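## Task

In the centrifuge rotor, one adapter already has a water blank in its middle hole. Take the sample tube from the tray (its cap carries an orange dot) and set it in the middle hole of the adapter directly across from that one. Move every other tube on the tray into the green rack. Each tube must sit fully down in its hole, and every rotor bucket must end hanging vertically. A tube reaching the floor means failure. The bottles on the tray must finish upright in the tray, and the tray must finish on the work bench with nothing sticking out past the bench edge. One or both robots may be used. At the end, open the grippers and back the robots away. A robot that falls or is left leaning means failure, and anything that stays in place only because a robot holds it is not counted as done.

## Robot and tools

ROBOTS. Two identical Hello Robot Stretch 4 units, r1 and r2. Each has an omni-wheel base, a lift on a mast, a telescoping arm that reaches forward, a three-joint wrist (yaw, pitch, roll) and a two-finger gripper. The robot stands about 1.6 m tall, and its base rim lies within 0.23 m of the base origin. Each robot has four cameras: r1_head_camera, r1_head_left_camera, r1_head_right_camera and r1_wrist_camera, and the same four names with r2.

FRAMES. The base frame has its origin on the floor under the base centre, with x forward, y left and z up. hand_pose is the pinch point between the fingertips, given in this frame. With all wrist joints at 0, its axes line up with the base frame. The printed value can be a little off. Odometry is the base frame as it stood when the scene began. Each robot reports in its own frames, so only images, lidar_m and wrist_depth_mm show where the two robots are relative to each other.

execute_actions(actions, cameras). actions is a list holding one action, or an empty list, which just reports state and images. The action is an object keyed "r1" and/or "r2". Under each key you can give:
- base: exactly one relative move, measured from where the base last reported itself. translate_m drives straight, in metres, forward positive, -2 to 2. strafe_m slides sideways, in metres, left positive, -2 to 2. rotate_rad turns on the spot, in radians, counter-clockwise from above positive, -3.2 to 3.2.
- joints: absolute targets by name, not offsets. lift_m is 0 to 1.2 m. arm_m is 0 to 0.55 m of extension. wrist_yaw_rad is -1.134 to 4.276: 0 points forward, positive turns left, 3.14 is folded back, and above 3.4 the arm may block it. wrist_pitch_rad is -1.117 to 4.259: 0 is level, 1.57 points down. wrist_roll_rad is -1.117 to 4.259: at 0 the fingers are level, and positive rolls clockwise as seen from behind. gripper_m is -0.038 to 0.141 m of fingertip gap; values below 0 squeeze the fingers together. Done tolerances are ±0.004 for lift, arm and gripper, ±0.02 for yaw and roll, and ±0.05 for pitch. A joint target past its range is clipped and reported. Any other bad value, or an unknown key, rejects the whole call.
- pace: "slow", "default", "fast" or "max". The base drives at up to 0.1/0.3/0.4/0.6 m/s and turns at up to 1/2/3/4 rad/s. A raised lift lowers these caps.
- contact_limits: {"arm_m": 0 to 0.75}, the push force at which the arm stops. The default is 0.5.
- end_of_arm: "enable_torque", sent on its own, switches wrist or gripper motors back on after a torque_fault.
All motions in one action start together. No action runs longer than 15 s. A part you leave out may keep pushing toward its earlier target. cameras is a list of names, or "all"; leave it out or null for all, or give [] for none.

wait(seconds): 0 to 10 s with no new commands, then a state report.
zoom_image(camera, region): region is [x0, y0, x1, y1] in pixels of that camera's last full image, at most 504x504, with (0,0) at the top left.
read_manual(section): returns only licence texts.
finished_scene(scene): ends scene 1 or 2 for good and reports success. Finish only once everything is stable without support.

RESULTS. base_status and joint_status say how each motion ended. "done" means the target was reached; for the base it only means the wheels turned far enough. "off_target" means the part stopped short and may still push. "contact_stop_at_<key>" means it hit something; that part drops its target and may go slack. "limit_stop_at_tilt" means the robot leans over 6 degrees, and the lift, arm and wheels stop taking commands. "limit_stop_at_own_body" means the robot nearly hit itself. "torque_fault" means a wrist motor went limp; send enable_torque. on_its_own lists things this call did not command; "held at" there gives a target, not a position. lidar_m gives 12 distances in metres, one per 30-degree sector: the 1st ahead, then counter-clockwise (4th left, 7th behind, 10th right). "-" means nothing seen or closer than 0.25 m. It misses clear objects and thin legs. wrist_depth_mm is a 7x7 grid of depths from 100 to 2000 mm, starting at the top left. base_odometry counts wheel turns, so slip shows up as travel. A gap of more than about 0.1 rad between turned_by_wheels and turned_by_imu suggests a bump or slip. base_tilt is in degrees, positive leaning forward or right, with a fixed bias of up to about 1.5. motor_effort is a percentage, with the peak in brackets. Neither gripper_m nor "done" proves a grasp; a clear change in gripper effort does.

USAGE. To unfold at the start, send lift_m 0.4 with wrist_yaw_rad 0. To grip, command a gap narrower than the object; going tighter pulls it toward the wrist. If the fingertips stick on a surface, raise the lift. A failed call stops later calls in the same reply.

AVOID. Robots pressing or hitting each other: base contact plus a few more mm of driving is already a hard press and can end the run. Turning or driving with more than 1 kg held and arm_m above 0.2, especially at fast paces. Strong pushes with the gripper raised. Dropping things or slamming them. Tubes falling to the floor. Two robots may differ in travel by about 3 cm per metre. Loose objects may now and then be nudged.

Each tool is called after ">>>" in YAML: its name, and indented under it one key for each argument.

## Session

>>> execute_actions:
  actions: []

Scene clock: 0.00 s.
r1.base_odometry: x=+0.000 y=+0.000 heading=+0.000 (m, m, rad; r1's odometry frame)
r1.turned_by_wheels: +0.000 (rad since the last result)
r1.turned_by_imu: +0.000 (rad since the last result)
r1.base_tilt: forward=-0.7 right=+0.1 (deg)
r1.lidar_m: 3.55 0.87 0.84 0.97 1.56 2.66 1.36 1.12 1.11 1.25 1.96 3.17
r1.base_status: not commanded
r1.joint_positions: lift_m=+0.265 arm_m=+0.001 wrist_yaw_rad=+3.161 wrist_pitch_rad=-0.005 wrist_roll_rad=+0.000 gripper_m=+0.057
r1.joint_status: not commanded
r1.motor_effort: lift_m=+21 arm_m=+0 wrist_yaw_rad=+1 wrist_pitch_rad=-7 wrist_roll_rad=+0 gripper_m=-1 wheel_0=+0 wheel_1=+1 wheel_2=+0 (%)
r1.hand_pose: x=-0.1185 y=+0.0818 z=+0.4448 quat_wxyz=(-0.010, +0.002, +0.000, +1.000) (m; r1's base frame)
r1.wrist_depth_mm: - 138 257 1983 - - - / - 112 137 1983 - - - / - 114 137 1983 - - - / - 134 173 1921 - - - / 201 1182 1464 1921 - - - / 217 1205 198 1756 191 1618 1499 / 215 1118 1078 140 1098 1008 1060
r2.base_odometry: x=+0.000 y=+0.000 heading=+0.000 (m, m, rad; r2's odometry frame)
r2.turned_by_wheels: +0.000 (rad since the last result)
r2.turned_by_imu: +0.000 (rad since the last result)
r2.base_tilt: forward=-0.4 right=+0.3 (deg)
r2.lidar_m: 1.39 4.97 1.44 1.00 0.94 0.98 1.32 3.09 3.36 3.99 1.66 1.06
r2.base_status: not commanded
r2.joint_positions: lift_m=+0.293 arm_m=+0.002 wrist_yaw_rad=+3.097 wrist_pitch_rad=+0.003 wrist_roll_rad=+0.008 gripper_m=+0.057
r2.joint_status: not commanded
r2.motor_effort: lift_m=+21 arm_m=+0 wrist_yaw_rad=-3 wrist_pitch_rad=-7 wrist_roll_rad=-1 gripper_m=-6 wheel_0=+0 wheel_1=+0 wheel_2=+0 (%)
r2.hand_pose: x=-0.1109 y=+0.1003 z=+0.4706 quat_wxyz=(+0.022, -0.002, +0.004, +1.000) (m; r2's base frame)
r2.wrist_depth_mm: 140 141 - 1661 1229 1008 842 / - 140 - 1661 1229 1008 831 / - 134 213 1618 1255 1008 842 / 115 141 298 1661 1281 1008 866 / - - - 1661 1205 1025 854 / 1863 1808 199 1576 194 1025 854 / 1205 1138 1229 113 1160 946 842
pictures: r1_head_camera, r1_head_left_camera, r1_head_right_camera, r1_wrist_camera, r2_head_camera, r2_head_left_camera, r2_head_right_camera, r2_wrist_camera
Images, in order (width x height): r1_head_camera 420x560, r1_head_left_camera 420x672, r1_head_right_camera 420x672, r1_wrist_camera 616x392, r2_head_camera 420x560, r2_head_left_camera 420x672, r2_head_right_camera 420x672, r2_wrist_camera 616x392.

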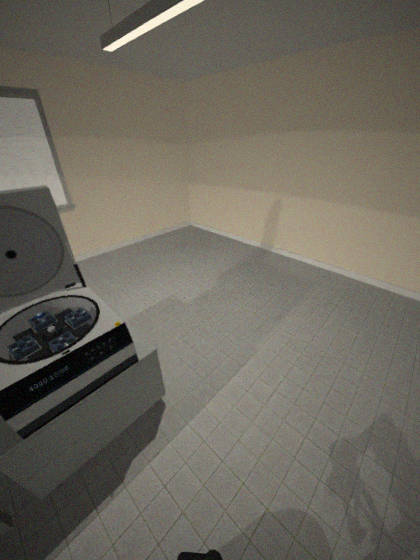

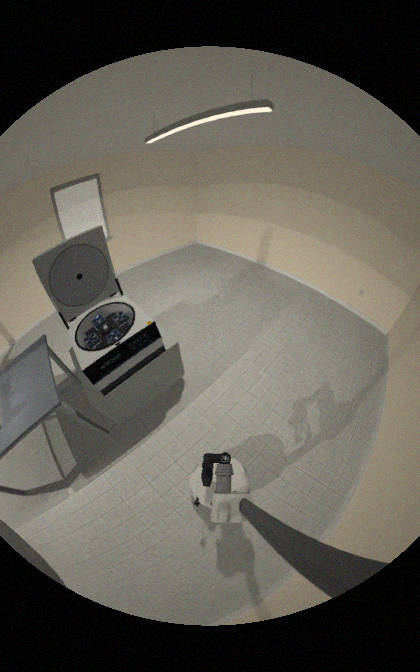

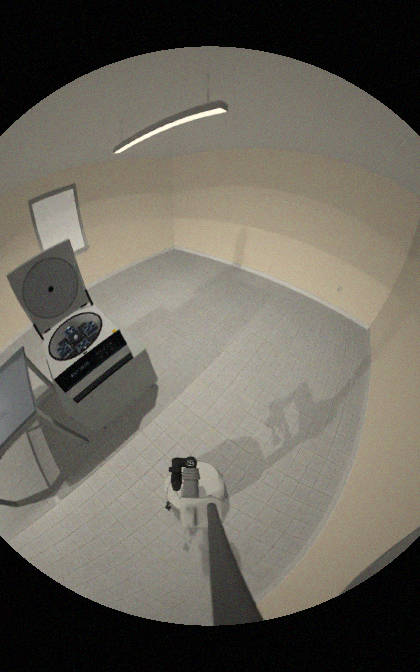

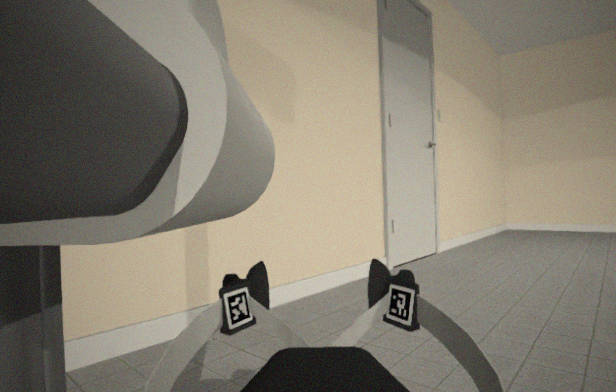

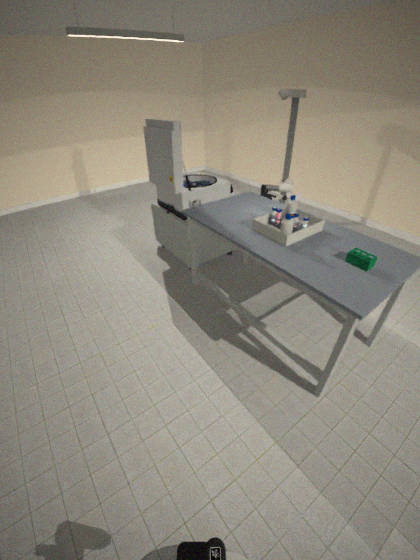

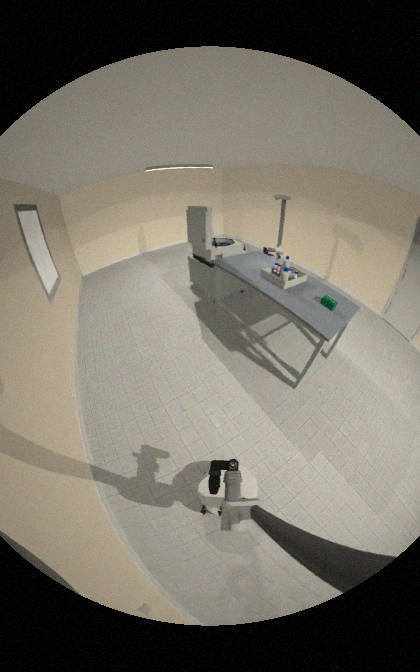

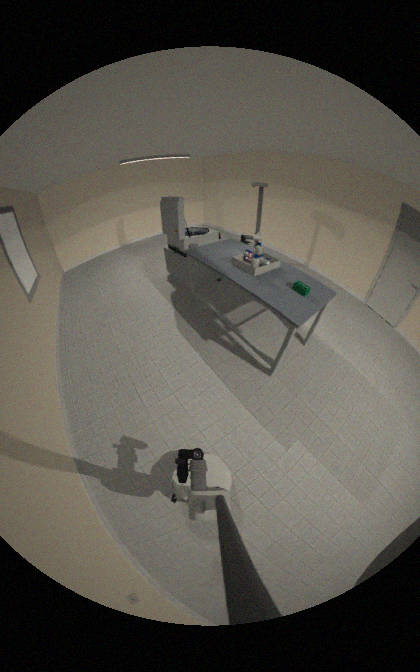

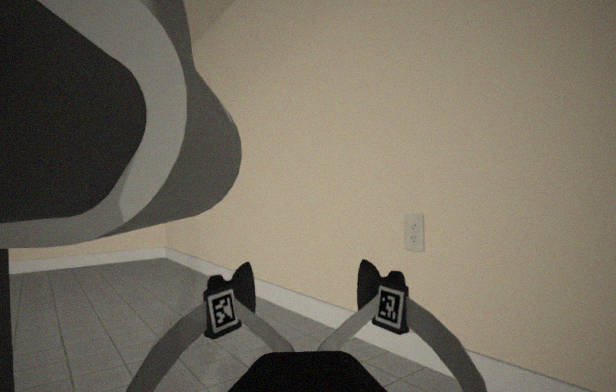

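>>> zoom_image:
  camera: "r2_head_camera"
  region: [230, 170, 400, 290]

>>> zoom_image:
  camera: "r1_head_camera"
  region: [0, 280, 140, 400]

Region (230, 170, 400, 290) of r2_head_camera's 420x560 image, scaled by 2.965, with more detail than that image has; it fills the top 356 rows of this view, and the rest is white.

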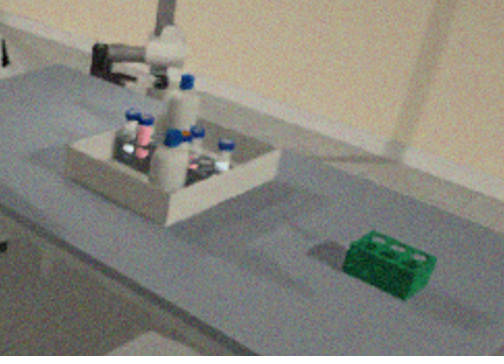

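Region (0, 280, 140, 400) of r1_head_camera's 420x560 image, scaled by 3.600, with more detail than that image has; it fills the top 432 rows of this view, and the rest is white.

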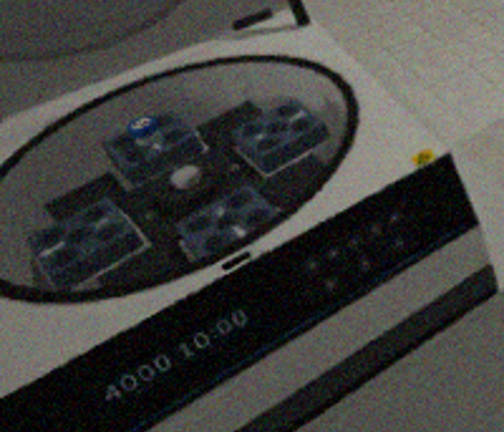

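>>> execute_actions:
  actions:
    - {"r1":{"base":{"rotate_rad":0.86},"joints":{"lift_m":1.15,"wrist_yaw_rad":0,"wrist_pitch_rad":1.57},"pace":"fast"},"r2":{"base":{"rotate_rad":-1.01},"joints":{"lift_m":1.15,"wrist_yaw_rad":0,"wrist_pitch_rad":1.57},"pace":"fast"}}
  cameras: []

>>> execute_actions:
  actions:
    - {"r1":{"base":{"strafe_m":1.0},"pace":"fast"},"r2":{"base":{"strafe_m":0.8},"pace":"fast"}}
  cameras: ["r1_head_camera","r2_head_camera","r1_head_left_camera","r2_head_left_camera"]

Scene clock: 5.33 s.
r1.base_odometry: x=+0.000 y=+0.000 heading=+0.860 (m, m, rad; r1's odometry frame)
r1.turned_by_wheels: +0.860 (rad since the last result)
r1.turned_by_imu: +0.864 (rad since the last result)
r1.base_tilt: forward=-0.7 right=+0.1 (deg)
r1.lidar_m: 0.85 0.87 1.19 4.65 1.61 1.16 1.09 1.14 1.57 3.21 3.32 0.91
r1.base_status: done
r1.joint_positions: lift_m=+1.150 arm_m=+0.001 wrist_yaw_rad=+0.000 wrist_pitch_rad=+1.570 wrist_roll_rad=+0.000 gripper_m=+0.057
r1.joint_status: all done
r1.motor_effort: lift_m=+26(28) arm_m=+0(0) wrist_yaw_rad=+0(7) wrist_pitch_rad=-1(4) wrist_roll_rad=+0(0) gripper_m=-1(2) wheel_0=+0(5) wheel_1=+1(10) wheel_2=+0(11) (%)
r1.hand_pose: x=+0.1719 y=-0.0874 z=+1.0393 quat_wxyz=(+0.707, +0.000, +0.707, +0.000) (m; r1's base frame)
r1.wrist_depth_mm: 1255 1281 1281 1281 1255 1308 1255 / 1308 1281 1255 1281 1255 1281 1281 / 1336 1281 1308 1281 1281 1281 1229 / 1308 1255 1255 1281 1255 1281 1281 / 1308 1308 1308 1042 1281 1255 1281 / 1308 1308 198 1060 190 1255 1281 / 1308 1281 1255 141 1281 1281 1281
r2.base_odometry: x=+0.000 y=+0.000 heading=-1.010 (m, m, rad; r2's odometry frame)
r2.turned_by_wheels: -1.010 (rad since the last result)
r2.turned_by_imu: -0.996 (rad since the last result)
r2.base_tilt: forward=-0.5 right=+0.4 (deg)
r2.lidar_m: 1.34 1.04 1.43 3.99 1.40 1.00 0.95 0.99 1.32 3.24 3.38 3.94
r2.base_status: done
r2.joint_positions: lift_m=+1.150 arm_m=+0.002 wrist_yaw_rad=+0.000 wrist_pitch_rad=+1.570 wrist_roll_rad=+0.008 gripper_m=+0.057
r2.joint_status: all done
r2.motor_effort: lift_m=+25(28) arm_m=+0(0) wrist_yaw_rad=-3(8) wrist_pitch_rad=+0(5) wrist_roll_rad=-1(1) gripper_m=-3(3) wheel_0=+0(6) wheel_1=+0(11) wheel_2=+0(10) (%)
r2.hand_pose: x=+0.1736 y=-0.0874 z=+1.0394 quat_wxyz=(+0.707, +0.003, +0.707, -0.003) (m; r2's base frame)
r2.wrist_depth_mm: 1281 1255 1255 1281 1281 1281 1255 / 1281 1308 1308 1281 1255 1281 1281 / 1308 1281 1308 1255 1281 1281 1308 / 1281 1281 1281 1308 1255 1281 1281 / 1281 1281 1078 1060 1255 1281 1255 / 1281 1281 198 1078 193 1281 1255 / 1281 1281 1255 113 1281 1308 1281
pictures: none
No camera images: the call's "cameras" was empty. Leave "cameras" out to get every camera's image.

Scene clock: 9.83 s.
r1.base_odometry: x=-0.758 y=+0.652 heading=+0.860 (m, m, rad; r1's odometry frame)
r1.turned_by_wheels: +0.000 (rad since the last result)
r1.turned_by_imu: -0.002 (rad since the last result)
r1.base_tilt: forward=-0.7 right=+0.0 (deg)
r1.lidar_m: 0.84 0.87 1.20 4.55 1.61 1.19 1.12 1.16 1.61 4.13 1.26 0.88
r1.base_status: done
r1.joint_positions: lift_m=+1.150 arm_m=+0.001 wrist_yaw_rad=+0.000 wrist_pitch_rad=+1.570 wrist_roll_rad=+0.000 gripper_m=+0.057
r1.joint_status: not commanded
r1.motor_effort: lift_m=+25(26) arm_m=+0(0) wrist_yaw_rad=+0(1) wrist_pitch_rad=-1(1) wrist_roll_rad=+0(0) gripper_m=-2(2) wheel_0=+1(7) wheel_1=+0(8) wheel_2=+0(5) (%)
r1.hand_pose: x=+0.1719 y=-0.0874 z=+1.0394 quat_wxyz=(+0.707, +0.000, +0.707, +0.000) (m; r1's base frame)
r1.wrist_depth_mm: 1255 1281 1255 1281 1255 1308 1308 / 1281 1281 1281 1281 1255 1281 1281 / 1281 1281 1281 1281 1281 1281 1229 / 1308 1281 1308 1255 1281 1281 1281 / 1308 1308 1281 1078 1281 1281 1255 / 1281 1308 198 1042 191 1229 1308 / 1308 1308 1281 140 1281 1308 1255
r2.base_odometry: x=+0.678 y=+0.426 heading=-1.010 (m, m, rad; r2's odometry frame)
r2.turned_by_wheels: +0.000 (rad since the last result)
r2.turned_by_imu: -0.001 (rad since the last result)
r2.base_tilt: forward=-0.4 right=+0.4 (deg)
r2.lidar_m: 0.99 1.04 1.46 4.05 1.45 1.05 0.97 0.99 1.38 3.59 4.19 1.04
r2.base_status: done
r2.joint_positions: lift_m=+1.150 arm_m=+0.002 wrist_yaw_rad=+0.000 wrist_pitch_rad=+1.570 wrist_roll_rad=+0.008 gripper_m=+0.057
r2.joint_status: not commanded
r2.motor_effort: lift_m=+24(25) arm_m=+0(0) wrist_yaw_rad=-3(2) wrist_pitch_rad=+2(1) wrist_roll_rad=-2(0) gripper_m=-3(3) wheel_0=+1(9) wheel_1=-2(7) wheel_2=+0(0) (%)
r2.hand_pose: x=+0.1736 y=-0.0874 z=+1.0395 quat_wxyz=(+0.707, +0.003, +0.707, -0.003) (m; r2's base frame)
r2.wrist_depth_mm: 1281 1255 1255 1281 1308 1281 1281 / 1281 1281 1281 1281 1281 1281 1281 / 1281 1281 1281 1281 1281 1281 1255 / 1281 1308 1281 1281 1255 1308 1308 / 1308 1281 1060 1078 1281 1281 1308 / 1308 1255 199 1042 193 1281 1308 / 1281 1281 1281 113 1281 1308 1281
pictures: r1_head_camera, r1_head_left_camera, r2_head_camera, r2_head_left_camera
Images, in order (width x height): r1_head_camera 420x560, r1_head_left_camera 420x672, r2_head_camera 420x560, r2_head_left_camera 420x672.

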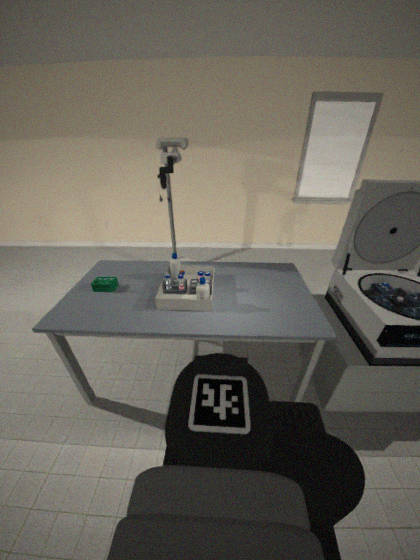

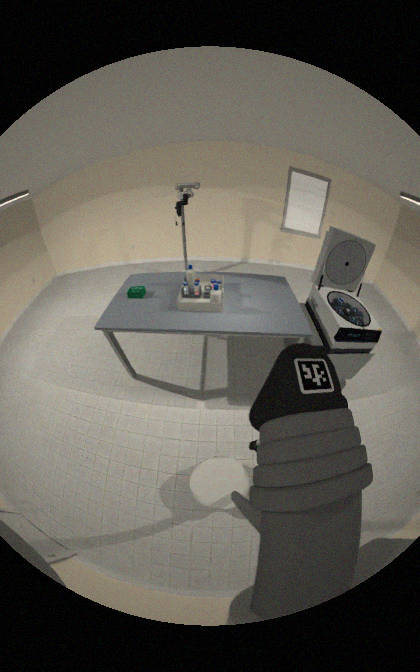

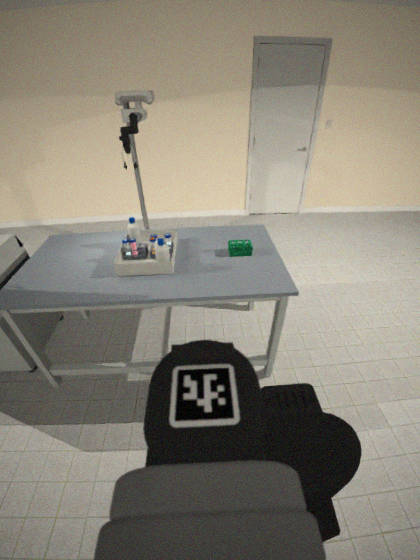

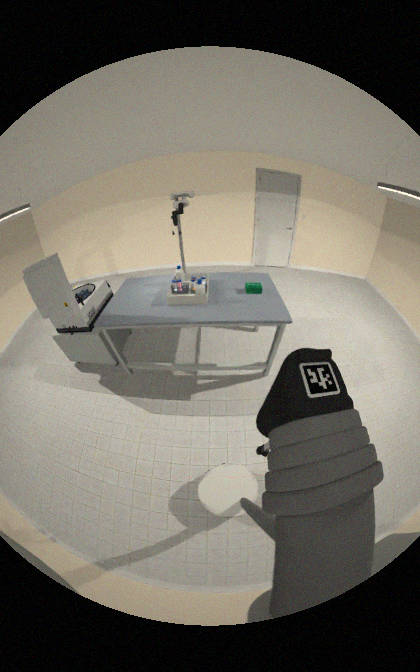

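>>> execute_actions:
  actions:
    - {"r1":{"base":{"translate_m":0.55},"joints":{"lift_m":1.2},"pace":"fast"},"r2":{"base":{"translate_m":0.7},"joints":{"lift_m":1.2},"pace":"fast"}}
  cameras: []

>>> execute_actions:
  actions:
    - {"r1":{"base":{"strafe_m":0.22},"joints":{"arm_m":0.4},"pace":"fast"},"r2":{"base":{"strafe_m":-0.1},"joints":{"arm_m":0.15},"pace":"fast"}}
  cameras: ["r1_wrist_camera","r2_wrist_camera","r1_head_left_camera","r2_head_left_camera"]

Scene clock: 14.33 s.
r1.base_odometry: x=-0.399 y=+1.069 heading=+0.860 (m, m, rad; r1's odometry frame)
r1.turned_by_wheels: +0.000 (rad since the last result)
r1.turned_by_imu: +0.000 (rad since the last result)
r1.base_tilt: forward=-0.8 right=+0.1 (deg)
r1.lidar_m: 0.31 0.31 0.43 4.55 2.40 1.75 1.65 1.73 2.37 1.34 0.45 0.32
r1.base_status: done
r1.joint_positions: lift_m=+1.199 arm_m=+0.001 wrist_yaw_rad=+0.000 wrist_pitch_rad=+1.570 wrist_roll_rad=+0.000 gripper_m=+0.057
r1.joint_status: all done
r1.motor_effort: lift_m=+26(28) arm_m=+0(0) wrist_yaw_rad=+0(0) wrist_pitch_rad=-1(1) wrist_roll_rad=+0(0) gripper_m=-1(3) wheel_0=+1(4) wheel_1=+1(7) wheel_2=+1(6) (%)
r1.hand_pose: x=+0.1719 y=-0.0874 z=+1.0889 quat_wxyz=(+0.707, +0.000, +0.707, +0.000) (m; r1's base frame)
r1.wrist_depth_mm: 535 539 559 549 544 549 539 / 554 554 559 554 549 544 549 / 564 564 554 1336 1366 1060 976 / 1366 1366 1336 1308 1308 1336 1336 / 1336 1308 1336 1138 1336 1336 1308 / 1336 1366 199 1118 191 1308 1336 / 1336 1336 1336 140 1308 1336 1281
r2.base_odometry: x=+1.050 y=-0.167 heading=-1.010 (m, m, rad; r2's odometry frame)
r2.turned_by_wheels: +0.000 (rad since the last result)
r2.turned_by_imu: +0.000 (rad since the last result)
r2.base_tilt: forward=-0.5 right=+0.5 (deg)
r2.lidar_m: 0.31 0.34 0.47 1.55 2.45 1.75 1.67 1.73 2.34 4.04 0.46 0.32
r2.base_status: done
r2.joint_positions: lift_m=+1.200 arm_m=+0.002 wrist_yaw_rad=+0.000 wrist_pitch_rad=+1.570 wrist_roll_rad=+0.008 gripper_m=+0.057
r2.joint_status: all done
r2.motor_effort: lift_m=+24(25) arm_m=+0(0) wrist_yaw_rad=-1(3) wrist_pitch_rad=+1(0) wrist_roll_rad=-1(1) gripper_m=-5(3) wheel_0=+1(5) wheel_1=+0(8) wheel_2=+0(10) (%)
r2.hand_pose: x=+0.1736 y=-0.0874 z=+1.0893 quat_wxyz=(+0.707, +0.003, +0.707, -0.003) (m; r2's base frame)
r2.wrist_depth_mm: 554 549 554 559 559 559 1336 / 554 554 554 549 559 554 1336 / 1138 1138 1160 1308 1336 1336 1336 / 1336 1336 1366 1336 1308 1336 1281 / 1336 1336 1138 1118 1336 1308 1336 / 1336 1336 198 1118 194 1366 1336 / 1366 1308 1336 113 1336 1336 1336
pictures: none
No camera images: the call's "cameras" was empty. Leave "cameras" out to get every camera's image.

Scene clock: 16.37 s.
r1.base_odometry: x=-0.566 y=+1.213 heading=+0.860 (m, m, rad; r1's odometry frame)
r1.turned_by_wheels: +0.000 (rad since the last result)
r1.turned_by_imu: +0.000 (rad since the last result)
r1.base_tilt: forward=-0.7 right=+0.1 (deg)
r1.lidar_m: 0.29 0.32 0.43 4.32 2.42 1.74 1.67 1.74 2.34 1.29 0.46 0.31
r1.base_status: done
r1.joint_positions: lift_m=+1.199 arm_m=+0.399 wrist_yaw_rad=+0.000 wrist_pitch_rad=+1.570 wrist_roll_rad=+0.000 gripper_m=+0.057
r1.joint_status: all done
r1.motor_effort: lift_m=+25(26) arm_m=+8(6) wrist_yaw_rad=+0(0) wrist_pitch_rad=+0(1) wrist_roll_rad=+0(0) gripper_m=-1(4) wheel_0=+1(7) wheel_1=-1(10) wheel_2=+1(0) (%)
r1.hand_pose: x=+0.5698 y=-0.0874 z=+1.0889 quat_wxyz=(+0.707, +0.000, +0.707, +0.000) (m; r1's base frame)
r1.wrist_depth_mm: 554 407 517 544 549 544 544 / 559 559 544 549 549 539 535 / 554 554 492 488 549 539 539 / 559 554 559 544 554 539 544 / 559 559 549 549 549 544 549 / 564 554 198 544 191 539 544 / 559 559 559 140 544 549 544
r2.base_odometry: x=+0.965 y=-0.220 heading=-1.010 (m, m, rad; r2's odometry frame)
r2.turned_by_wheels: +0.000 (rad since the last result)
r2.turned_by_imu: +0.000 (rad since the last result)
r2.base_tilt: forward=-0.4 right=+0.4 (deg)
r2.lidar_m: 0.30 0.33 0.46 1.55 2.41 1.75 1.66 1.71 2.32 3.94 0.47 0.32
r2.base_status: done
r2.joint_positions: lift_m=+1.200 arm_m=+0.149 wrist_yaw_rad=+0.000 wrist_pitch_rad=+1.570 wrist_roll_rad=+0.008 gripper_m=+0.057
r2.joint_status: all done
r2.motor_effort: lift_m=+24(24) arm_m=+7(6) wrist_yaw_rad=-4(2) wrist_pitch_rad=+2(0) wrist_roll_rad=-1(2) gripper_m=-5(0) wheel_0=-1(5) wheel_1=+0(9) wheel_2=+0(1) (%)
r2.hand_pose: x=+0.3200 y=-0.0874 z=+1.0893 quat_wxyz=(+0.707, +0.003, +0.707, -0.003) (m; r2's base frame)
r2.wrist_depth_mm: 530 559 554 559 554 1308 1336 / 554 554 554 559 559 559 1336 / 554 559 554 554 559 564 1366 / 554 554 554 559 564 554 1336 / 1336 1336 1366 1366 1336 1336 1366 / 1336 1366 199 1098 193 1308 1336 / 1336 1336 1336 113 1336 1308 1336
pictures: r1_head_left_camera, r1_wrist_camera, r2_head_left_camera, r2_wrist_camera
Images, in order (width x height): r1_head_left_camera 420x672, r1_wrist_camera 616x392, r2_head_left_camera 420x672, r2_wrist_camera 616x392.

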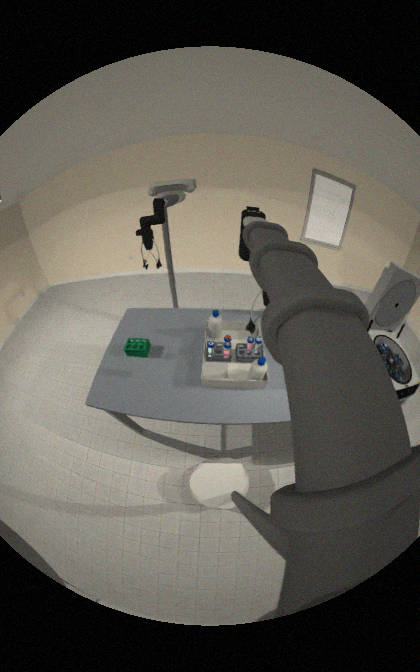

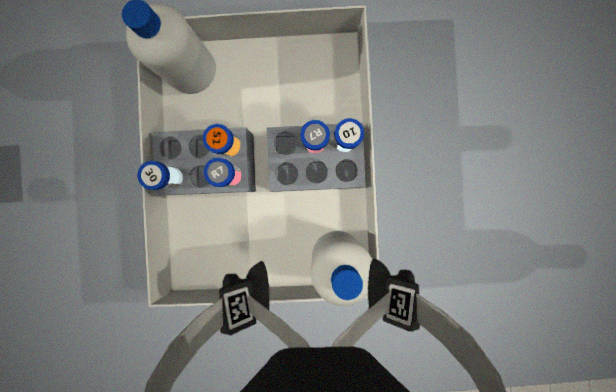

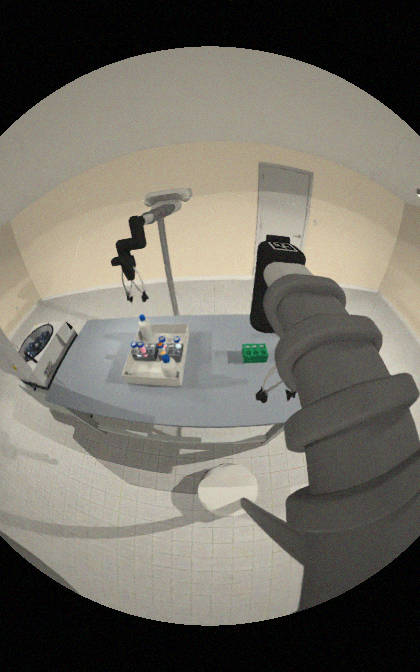

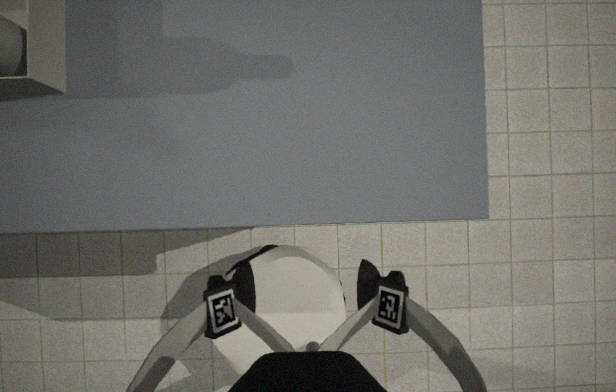

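>>> execute_actions:
  actions:
    - {"r1":{"base":{"strafe_m":0.116},"joints":{"arm_m":0.526,"lift_m":1.08}},"r2":{"base":{"translate_m":0.08},"joints":{"arm_m":0.0}}}
  cameras: ["r1_wrist_camera","r2_head_left_camera"]

Scene clock: 19.03 s.
r1.base_odometry: x=-0.654 y=+1.288 heading=+0.861 (m, m, rad; r1's odometry frame)
r1.turned_by_wheels: +0.000 (rad since the last result)
r1.turned_by_imu: +0.000 (rad since the last result)
r1.base_tilt: forward=-0.7 right=+0.2 (deg)
r1.lidar_m: 0.28 0.32 0.41 4.21 2.40 1.76 1.66 1.77 2.37 1.29 0.46 0.32
r1.base_status: done
r1.joint_positions: lift_m=+1.080 arm_m=+0.525 wrist_yaw_rad=+0.000 wrist_pitch_rad=+1.570 wrist_roll_rad=+0.000 gripper_m=+0.057
r1.joint_status: all done
r1.motor_effort: lift_m=+16(25) arm_m=+8(10) wrist_yaw_rad=+0(0) wrist_pitch_rad=-1(0) wrist_roll_rad=+0(0) gripper_m=-1(3) wheel_0=+1(8) wheel_1=+0(12) wheel_2=+1(0) (%)
r1.hand_pose: x=+0.6957 y=-0.0874 z=+0.9701 quat_wxyz=(+0.707, +0.000, +0.707, +0.000) (m; r1's base frame)
r1.wrist_depth_mm: 436 433 433 430 430 424 424 / 433 430 291 424 424 424 424 / 436 430 293 427 424 424 424 / 433 433 427 427 430 421 427 / 436 433 399 368 368 304 424 / 436 442 198 366 191 389 430 / 436 436 430 141 427 359 430
r2.base_odometry: x=+1.008 y=-0.288 heading=-1.010 (m, m, rad; r2's odometry frame)
r2.turned_by_wheels: +0.000 (rad since the last result)
r2.turned_by_imu: +0.000 (rad since the last result)
r2.base_tilt: forward=-0.5 right=+0.4 (deg)
r2.lidar_m: 0.25 0.25 0.35 0.98 2.54 1.84 1.74 1.79 2.45 3.94 0.36 0.25
r2.base_status: done
r2.joint_positions: lift_m=+1.200 arm_m=+0.004 wrist_yaw_rad=+0.000 wrist_pitch_rad=+1.570 wrist_roll_rad=+0.008 gripper_m=+0.057
r2.joint_status: all done
joint sent to its limit — the command would take r2.arm_m past its lower limit, so that joint was sent only as far as its limit.
r2.motor_effort: lift_m=+24(24) arm_m=-7(7) wrist_yaw_rad=-3(2) wrist_pitch_rad=+1(2) wrist_roll_rad=-1(2) gripper_m=-3(2) wheel_0=-1(4) wheel_1=+0(6) wheel_2=+0(6) (%)
r2.hand_pose: x=+0.1748 y=-0.0874 z=+1.0893 quat_wxyz=(+0.707, +0.003, +0.707, -0.003) (m; r2's base frame)
r2.wrist_depth_mm: 530 549 554 554 554 1336 1336 / 554 554 554 554 554 554 1336 / 559 554 549 554 564 554 1366 / 1336 1336 1336 1336 1336 1366 1336 / 1366 1336 1118 1098 1308 1336 1366 / 1308 1336 199 1138 193 1336 1336 / 1336 1366 1308 113 1336 1336 1366
pictures: r1_wrist_camera, r2_head_left_camera
Images, in order (width x height): r1_wrist_camera 616x392, r2_head_left_camera 420x672.

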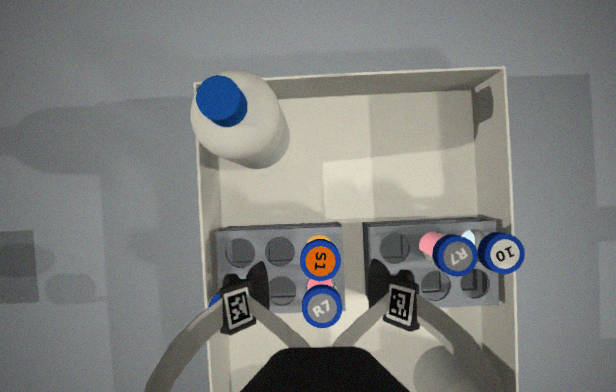

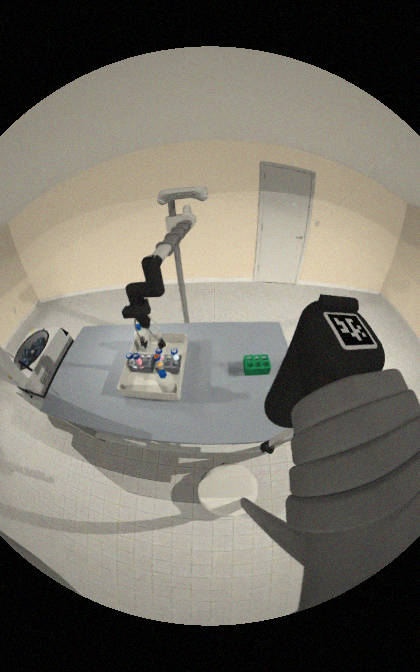

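>>> execute_actions:
  actions:
    - {"r1":{"base":{"strafe_m":-0.003},"joints":{"arm_m":0.529,"lift_m":1.008}}}
  cameras: ["r1_wrist_camera","r2_head_camera"]

>>> execute_actions:
  actions:
    - {"r1":{"joints":{"gripper_m":0.015}}}
  cameras: ["r1_wrist_camera","r2_head_camera"]

Scene clock: 24.93 s.
r1.base_odometry: x=-0.652 y=+1.286 heading=+0.861 (m, m, rad; r1's odometry frame)
r1.turned_by_wheels: +0.000 (rad since the last result)
r1.turned_by_imu: +0.001 (rad since the last result)
r1.base_tilt: forward=-0.7 right=+0.1 (deg)
r1.lidar_m: 0.28 0.31 0.43 4.22 2.38 1.74 1.68 1.74 2.38 1.30 0.44 0.32
r1.base_status: done
r1.joint_positions: lift_m=+1.008 arm_m=+0.528 wrist_yaw_rad=+0.000 wrist_pitch_rad=+1.570 wrist_roll_rad=+0.000 gripper_m=+0.057
r1.joint_status: all done
r1.motor_effort: lift_m=+16(16) arm_m=+8(8) wrist_yaw_rad=+0(0) wrist_pitch_rad=-1(1) wrist_roll_rad=-1(0) gripper_m=-2(2) wheel_0=+0(7) wheel_1=+2(1) wheel_2=+0(3) (%)
r1.hand_pose: x=+0.6987 y=-0.0874 z=+0.8982 quat_wxyz=(+0.707, +0.000, +0.707, +0.000) (m; r1's base frame)
r1.wrist_depth_mm: 359 359 357 357 353 353 351 / 362 362 210 353 353 349 355 / 362 359 229 355 353 349 349 / 364 362 357 353 351 349 353 / 364 362 309 296 322 289 277 / 364 359 198 237 191 291 291 / 362 359 296 141 355 334 303
r2.base_odometry: x=+1.008 y=-0.288 heading=-1.010 (m, m, rad; r2's odometry frame)
r2.turned_by_wheels: +0.000 (rad since the last result)
r2.turned_by_imu: +0.000 (rad since the last result)
r2.base_tilt: forward=-0.5 right=+0.3 (deg)
r2.lidar_m: 0.25 0.25 0.33 0.99 2.54 1.81 1.75 1.80 2.46 3.94 0.36 0.25
r2.base_status: not commanded
r2.joint_positions: lift_m=+1.200 arm_m=+0.004 wrist_yaw_rad=+0.000 wrist_pitch_rad=+1.570 wrist_roll_rad=+0.008 gripper_m=+0.057
r2.joint_status: not commanded
r2.motor_effort: lift_m=+24(24) arm_m=-7(7) wrist_yaw_rad=-2(1) wrist_pitch_rad=+1(1) wrist_roll_rad=-1(1) gripper_m=-3(2) wheel_0=-2(1) wheel_1=+0(0) wheel_2=+0(0) (%)
r2.hand_pose: x=+0.1748 y=-0.0874 z=+1.0893 quat_wxyz=(+0.707, +0.003, +0.707, -0.003) (m; r2's base frame)
r2.wrist_depth_mm: 530 554 554 559 559 1336 1308 / 554 554 559 559 559 564 1336 / 554 559 554 559 554 554 1366 / 1366 1336 1336 1336 1308 1366 1308 / 1308 1336 1118 1118 1336 1336 1366 / 1366 1336 198 1138 194 1336 1308 / 1336 1336 1336 114 1308 1366 1366
pictures: r1_wrist_camera, r2_head_camera
Images, in order (width x height): r1_wrist_camera 616x392, r2_head_camera 420x560.

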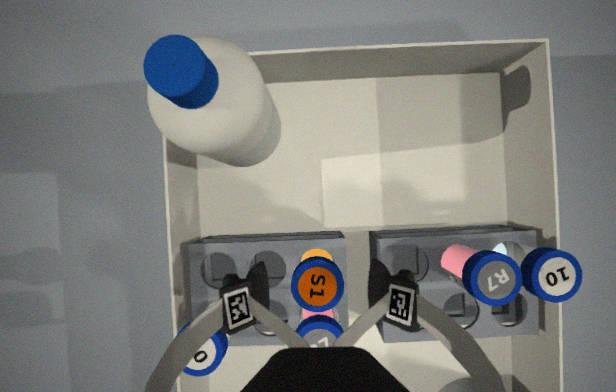

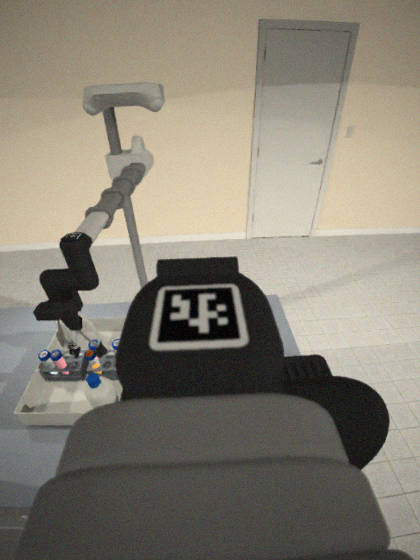

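Scene clock: 26.13 s.
r1.base_odometry: x=-0.652 y=+1.286 heading=+0.861 (m, m, rad; r1's odometry frame)
r1.turned_by_wheels: +0.000 (rad since the last result)
r1.turned_by_imu: +0.000 (rad since the last result)
r1.base_tilt: forward=-0.7 right=+0.0 (deg)
r1.lidar_m: 0.29 0.29 0.41 4.22 2.41 1.75 1.68 1.74 2.37 1.29 0.46 0.31
r1.base_status: not commanded
r1.joint_positions: lift_m=+1.008 arm_m=+0.528 wrist_yaw_rad=+0.000 wrist_pitch_rad=+1.570 wrist_roll_rad=+0.000 gripper_m=+0.015
r1.joint_status: all done
r1.motor_effort: lift_m=+16(16) arm_m=+8(8) wrist_yaw_rad=+1(0) wrist_pitch_rad=-1(1) wrist_roll_rad=+0(0) gripper_m=-10(6) wheel_0=+1(0) wheel_1=+2(2) wheel_2=+0(0) (%)
r1.hand_pose: x=+0.6987 y=-0.0874 z=+0.8982 quat_wxyz=(+0.707, +0.000, +0.707, +0.000) (m; r1's base frame)
r1.wrist_depth_mm: 362 359 357 355 355 353 351 / 362 362 210 355 351 349 351 / 364 362 229 353 351 351 351 / 364 362 353 353 353 351 351 / 364 359 325 296 327 291 277 / 364 366 236 231 185 291 291 / 362 364 297 134 353 334 301
r2.base_odometry: x=+1.008 y=-0.288 heading=-1.010 (m, m, rad; r2's odometry frame)
r2.turned_by_wheels: +0.000 (rad since the last result)
r2.turned_by_imu: +0.000 (rad since the last result)
r2.base_tilt: forward=-0.5 right=+0.4 (deg)
r2.lidar_m: 0.25 0.25 0.36 0.96 2.52 1.83 1.73 1.80 2.46 3.93 0.37 0.25
r2.base_status: not commanded
r2.joint_positions: lift_m=+1.200 arm_m=+0.004 wrist_yaw_rad=+0.000 wrist_pitch_rad=+1.570 wrist_roll_rad=+0.008 gripper_m=+0.057
r2.joint_status: not commanded
r2.motor_effort: lift_m=+24(24) arm_m=-7(7) wrist_yaw_rad=-2(4) wrist_pitch_rad=+1(0) wrist_roll_rad=-1(1) gripper_m=-1(3) wheel_0=-1(2) wheel_1=+0(0) wheel_2=+0(0) (%)
r2.hand_pose: x=+0.1748 y=-0.0874 z=+1.0893 quat_wxyz=(+0.707, +0.003, +0.707, -0.003) (m; r2's base frame)
r2.wrist_depth_mm: 539 559 559 554 559 1336 1336 / 554 554 559 554 554 559 1336 / 554 559 554 564 554 559 1336 / 1336 1308 1336 1308 1336 1336 1366 / 1308 1366 1138 1118 1336 1336 1366 / 1366 1336 198 1118 193 1366 1336 / 1336 1366 1308 113 1308 1336 1336
pictures: r1_wrist_camera, r2_head_camera
Images, in order (width x height): r1_wrist_camera 616x392, r2_head_camera 420x560.

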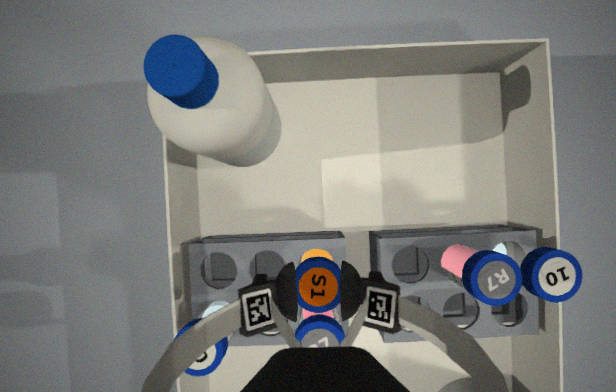

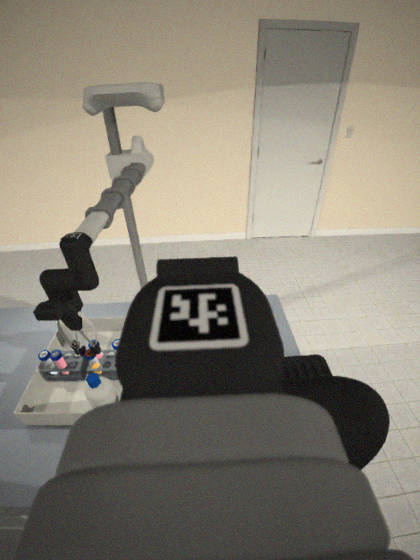

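>>> execute_actions:
  actions:
    - {"r1":{"joints":{"lift_m":1.2}},"r2":{"base":{"strafe_m":0.35}}}
  cameras: ["r1_wrist_camera","r2_head_left_camera"]

Scene clock: 29.20 s.
r1.base_odometry: x=-0.652 y=+1.286 heading=+0.861 (m, m, rad; r1's odometry frame)
r1.turned_by_wheels: +0.000 (rad since the last result)
r1.turned_by_imu: +0.001 (rad since the last result)
r1.base_tilt: forward=-0.7 right=+0.1 (deg)
r1.lidar_m: 0.27 0.30 0.41 4.22 2.39 1.75 1.66 1.73 2.38 1.28 0.45 0.31
r1.base_status: not commanded
r1.joint_positions: lift_m=+1.199 arm_m=+0.528 wrist_yaw_rad=+0.000 wrist_pitch_rad=+1.570 wrist_roll_rad=+0.000 gripper_m=+0.015
r1.joint_status: all done
r1.motor_effort: lift_m=+26(28) arm_m=+8(8) wrist_yaw_rad=+1(0) wrist_pitch_rad=-1(1) wrist_roll_rad=+0(0) gripper_m=-10(11) wheel_0=+0(1) wheel_1=+2(2) wheel_2=+0(0) (%)
r1.hand_pose: x=+0.6987 y=-0.0874 z=+1.0888 quat_wxyz=(+0.707, +0.000, +0.707, +0.000) (m; r1's base frame)
r1.wrist_depth_mm: 559 549 549 549 549 544 544 / 559 554 554 549 544 539 539 / 559 559 554 544 544 549 544 / 559 559 554 544 544 544 544 / 554 559 549 492 488 549 544 / 559 549 424 231 185 549 544 / 569 559 549 134 452 397 544
r2.base_odometry: x=+1.304 y=-0.102 heading=-1.010 (m, m, rad; r2's odometry frame)
r2.turned_by_wheels: +0.000 (rad since the last result)
r2.turned_by_imu: -0.001 (rad since the last result)
r2.base_tilt: forward=-0.5 right=+0.3 (deg)
r2.lidar_m: 0.25 0.25 0.33 1.22 2.52 1.82 1.75 1.79 2.43 4.27 0.35 0.25
r2.base_status: done
r2.joint_positions: lift_m=+1.200 arm_m=+0.004 wrist_yaw_rad=+0.000 wrist_pitch_rad=+1.570 wrist_roll_rad=+0.008 gripper_m=+0.057
r2.joint_status: not commanded
r2.motor_effort: lift_m=+24(24) arm_m=-7(7) wrist_yaw_rad=-1(1) wrist_pitch_rad=+0(1) wrist_roll_rad=-2(1) gripper_m=-5(3) wheel_0=+0(9) wheel_1=+0(7) wheel_2=-1(1) (%)
r2.hand_pose: x=+0.1748 y=-0.0874 z=+1.0893 quat_wxyz=(+0.707, +0.003, +0.707, -0.003) (m; r2's base frame)
r2.wrist_depth_mm: 549 554 539 549 559 554 554 / 554 554 559 554 554 559 554 / 554 549 559 554 559 564 554 / 1336 1308 1366 1336 1308 1336 1336 / 1336 1336 1118 1118 1336 1308 1308 / 1366 1336 198 1118 193 1336 1336 / 1366 1336 1336 113 1366 1366 1308
pictures: r1_wrist_camera, r2_head_left_camera
Images, in order (width x height): r1_wrist_camera 616x392, r2_head_left_camera 420x672.

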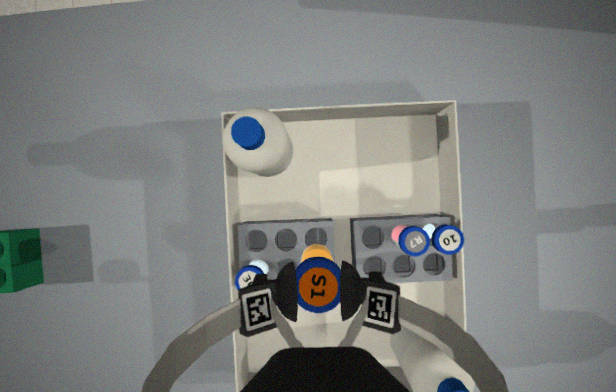

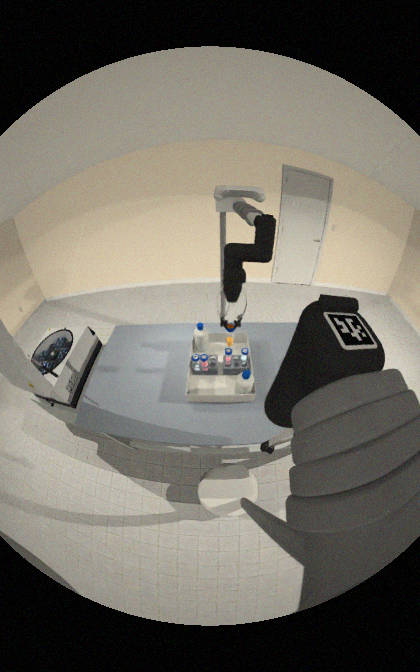

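>>> execute_actions:
  actions:
    - {"r1":{"base":{"strafe_m":-0.55}}}
  cameras: []

>>> execute_actions:
  actions:
    - {"r1":{"base":{"strafe_m":-0.6},"joints":{"arm_m":0.3}},"r2":{"joints":{"arm_m":0.46}}}
  cameras: ["r1_wrist_camera","r2_wrist_camera","r1_head_right_camera"]

Scene clock: 33.03 s.
r1.base_odometry: x=-0.235 y=+0.928 heading=+0.860 (m, m, rad; r1's odometry frame)
r1.turned_by_wheels: +0.000 (rad since the last result)
r1.turned_by_imu: +0.002 (rad since the last result)
r1.base_tilt: forward=-0.7 right=+0.1 (deg)
r1.lidar_m: 0.30 0.32 0.43 1.15 2.40 1.75 1.66 1.74 2.35 3.98 0.46 0.32
r1.base_status: done
r1.joint_positions: lift_m=+1.199 arm_m=+0.528 wrist_yaw_rad=+0.000 wrist_pitch_rad=+1.570 wrist_roll_rad=+0.000 gripper_m=+0.015
r1.joint_status: not commanded
r1.motor_effort: lift_m=+26(26) arm_m=+8(8) wrist_yaw_rad=+0(0) wrist_pitch_rad=-2(1) wrist_roll_rad=+0(0) gripper_m=-12(9) wheel_0=-2(8) wheel_1=-1(13) wheel_2=+0(0) (%)
r1.hand_pose: x=+0.6987 y=-0.0874 z=+1.0888 quat_wxyz=(+0.707, +0.000, +0.707, +0.000) (m; r1's base frame)
r1.wrist_depth_mm: 554 559 549 554 559 1281 1308 / 549 559 554 549 544 768 768 / 559 559 549 549 549 741 707 / 549 554 554 554 549 759 715 / 512 554 549 549 549 549 723 / 530 559 554 230 185 539 741 / 492 554 554 134 544 549 732
r2.base_odometry: x=+1.304 y=-0.102 heading=-1.011 (m, m, rad; r2's odometry frame)
r2.turned_by_wheels: +0.000 (rad since the last result)
r2.turned_by_imu: +0.000 (rad since the last result)
r2.base_tilt: forward=-0.4 right=+0.3 (deg)
r2.lidar_m: 0.25 0.25 0.31 1.20 2.55 1.85 1.76 1.82 2.43 4.28 0.34 0.25
r2.base_status: not commanded
r2.joint_positions: lift_m=+1.200 arm_m=+0.004 wrist_yaw_rad=+0.000 wrist_pitch_rad=+1.570 wrist_roll_rad=+0.008 gripper_m=+0.057
r2.joint_status: not commanded
r2.motor_effort: lift_m=+24(24) arm_m=-7(7) wrist_yaw_rad=-1(2) wrist_pitch_rad=+0(0) wrist_roll_rad=-2(2) gripper_m=-4(2) wheel_0=+0(0) wheel_1=+0(0) wheel_2=-1(1) (%)
r2.hand_pose: x=+0.1748 y=-0.0874 z=+1.0893 quat_wxyz=(+0.707, +0.003, +0.707, -0.003) (m; r2's base frame)
r2.wrist_depth_mm: 554 554 535 554 554 549 559 / 554 559 559 559 559 559 554 / 554 554 554 554 559 554 554 / 1308 1336 1308 1336 1336 1308 1336 / 1336 1366 1138 1118 1336 1336 1336 / 1336 1336 199 1118 194 1336 1308 / 1336 1336 1336 113 1366 1336 1336
pictures: none
No camera images: the call's "cameras" was empty. Leave "cameras" out to get every camera's image.

Scene clock: 36.37 s.
r1.base_odometry: x=+0.220 y=+0.537 heading=+0.860 (m, m, rad; r1's odometry frame)
r1.turned_by_wheels: +0.000 (rad since the last result)
r1.turned_by_imu: +0.002 (rad since the last result)
r1.base_tilt: forward=-0.8 right=+0.1 (deg)
r1.lidar_m: 0.31 0.32 0.45 1.24 2.42 1.73 1.64 1.72 2.35 3.38 0.46 0.32
r1.base_status: done
r1.joint_positions: lift_m=+1.199 arm_m=+0.301 wrist_yaw_rad=+0.000 wrist_pitch_rad=+1.570 wrist_roll_rad=+0.000 gripper_m=+0.015
r1.joint_status: all done
r1.motor_effort: lift_m=+26(26) arm_m=-8(11) wrist_yaw_rad=+1(0) wrist_pitch_rad=-2(2) wrist_roll_rad=+0(0) gripper_m=-10(10) wheel_0=-1(8) wheel_1=-1(9) wheel_2=+0(1) (%)
r1.hand_pose: x=+0.4725 y=-0.0874 z=+1.0888 quat_wxyz=(+0.707, +0.000, +0.707, +0.000) (m; r1's base frame)
r1.wrist_depth_mm: 554 1160 759 559 535 564 508 / 559 1336 768 564 569 554 525 / 559 1336 768 569 559 559 549 / 559 1336 778 569 564 564 508 / 559 831 768 508 544 521 500 / 564 1336 759 232 186 1336 1308 / 1366 1308 1138 134 1308 1336 1308
r2.base_odometry: x=+1.304 y=-0.102 heading=-1.011 (m, m, rad; r2's odometry frame)
r2.turned_by_wheels: +0.000 (rad since the last result)
r2.turned_by_imu: +0.000 (rad since the last result)
r2.base_tilt: forward=-0.4 right=+0.4 (deg)
r2.lidar_m: 0.25 0.25 0.35 1.24 2.52 1.85 1.75 1.82 2.44 4.28 0.35 0.25
r2.base_status: not commanded
r2.joint_positions: lift_m=+1.200 arm_m=+0.459 wrist_yaw_rad=+0.000 wrist_pitch_rad=+1.570 wrist_roll_rad=+0.008 gripper_m=+0.057
r2.joint_status: all done
r2.motor_effort: lift_m=+24(24) arm_m=+7(7) wrist_yaw_rad=-3(3) wrist_pitch_rad=+2(2) wrist_roll_rad=+0(1) gripper_m=-5(3) wheel_0=+0(0) wheel_1=+0(0) wheel_2=-1(1) (%)
r2.hand_pose: x=+0.6300 y=-0.0874 z=+1.0893 quat_wxyz=(+0.707, +0.003, +0.707, -0.003) (m; r2's base frame)
r2.wrist_depth_mm: 554 554 549 549 554 554 559 / 554 530 554 554 554 554 549 / 549 535 554 549 554 549 564 / 554 554 554 549 554 554 525 / 554 488 517 549 554 559 530 / 559 554 198 554 193 559 559 / 554 539 500 113 559 559 559
pictures: r1_head_right_camera, r1_wrist_camera, r2_wrist_camera
Images, in order (width x height): r1_head_right_camera 420x672, r1_wrist_camera 616x392, r2_wrist_camera 616x392.

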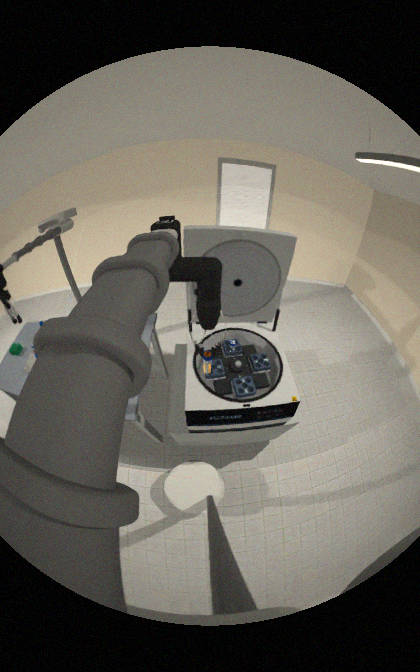

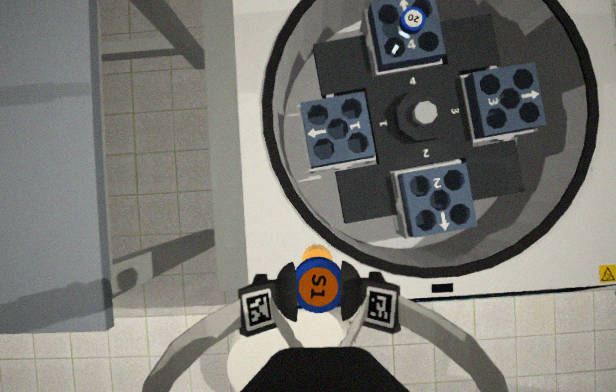

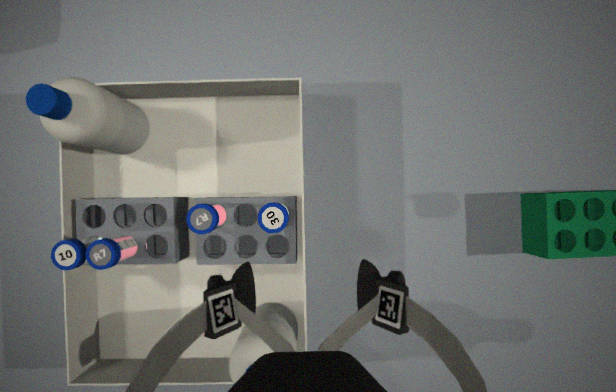

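>>> execute_actions:
  actions:
    - {"r1":{"base":{"strafe_m":-0.181},"joints":{"arm_m":0.349,"lift_m":1.09}},"r2":{"base":{"strafe_m":0.039},"joints":{"arm_m":0.491,"lift_m":1.05}}}
  cameras: ["r1_wrist_camera","r2_wrist_camera"]

Scene clock: 39.00 s.
r1.base_odometry: x=+0.358 y=+0.419 heading=+0.860 (m, m, rad; r1's odometry frame)
r1.turned_by_wheels: +0.000 (rad since the last result)
r1.turned_by_imu: +0.001 (rad since the last result)
r1.base_tilt: forward=-0.7 right=+0.0 (deg)
r1.lidar_m: 0.31 0.32 0.52 1.24 2.40 1.73 1.64 1.73 2.32 3.20 0.48 0.33
r1.base_status: done
r1.joint_positions: lift_m=+1.090 arm_m=+0.348 wrist_yaw_rad=+0.000 wrist_pitch_rad=+1.570 wrist_roll_rad=+0.000 gripper_m=+0.015
r1.joint_status: all done
r1.motor_effort: lift_m=+16(25) arm_m=+8(4) wrist_yaw_rad=+1(0) wrist_pitch_rad=-1(2) wrist_roll_rad=+0(0) gripper_m=-8(10) wheel_0=-1(8) wheel_1=-1(11) wheel_2=+0(2) (%)
r1.hand_pose: x=+0.5187 y=-0.0874 z=+0.9801 quat_wxyz=(+0.707, +0.000, +0.707, +0.000) (m; r1's base frame)
r1.wrist_depth_mm: 1060 399 477 433 455 392 1205 / 1255 442 459 455 452 418 1229 / 1255 439 455 436 459 427 1182 / 1255 436 462 455 459 413 1205 / 1255 402 459 430 480 389 1182 / 732 399 397 230 185 394 1205 / 1229 402 399 134 397 389 1229
r2.base_odometry: x=+1.337 y=-0.081 heading=-1.011 (m, m, rad; r2's odometry frame)
r2.turned_by_wheels: +0.000 (rad since the last result)
r2.turned_by_imu: +0.000 (rad since the last result)
r2.base_tilt: forward=-0.4 right=+0.3 (deg)
r2.lidar_m: 0.25 0.25 0.36 1.23 2.52 1.84 1.72 1.80 2.46 4.34 0.35 0.25
r2.base_status: done
r2.joint_positions: lift_m=+1.050 arm_m=+0.490 wrist_yaw_rad=+0.000 wrist_pitch_rad=+1.570 wrist_roll_rad=+0.008 gripper_m=+0.057
r2.joint_status: all done
r2.motor_effort: lift_m=+16(23) arm_m=+7(6) wrist_yaw_rad=-1(3) wrist_pitch_rad=+1(0) wrist_roll_rad=-1(1) gripper_m=-5(4) wheel_0=+0(9) wheel_1=-2(8) wheel_2=+0(1) (%)
r2.hand_pose: x=+0.6609 y=-0.0874 z=+0.9401 quat_wxyz=(+0.707, +0.003, +0.707, -0.003) (m; r2's base frame)
r2.wrist_depth_mm: 402 402 402 404 404 402 404 / 289 399 399 402 402 404 404 / 291 402 402 402 402 402 402 / 397 402 402 404 404 404 404 / 351 364 343 342 404 404 407 / 303 342 199 342 193 407 407 / 379 402 402 113 404 407 407
pictures: r1_wrist_camera, r2_wrist_camera
Images, in order (width x height): r1_wrist_camera 616x392, r2_wrist_camera 616x392.

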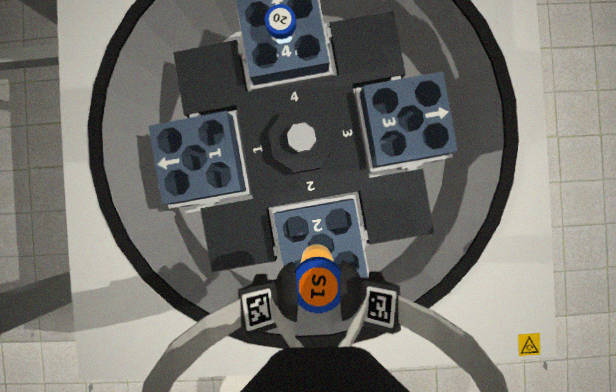

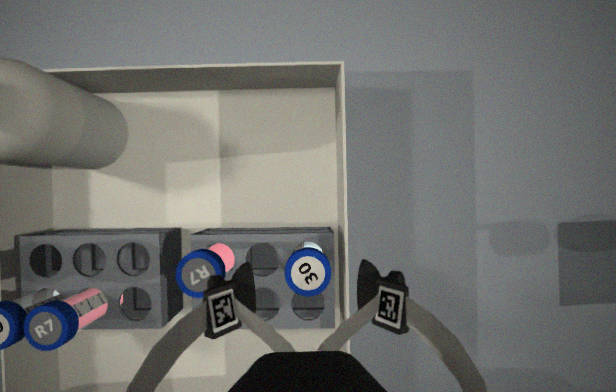

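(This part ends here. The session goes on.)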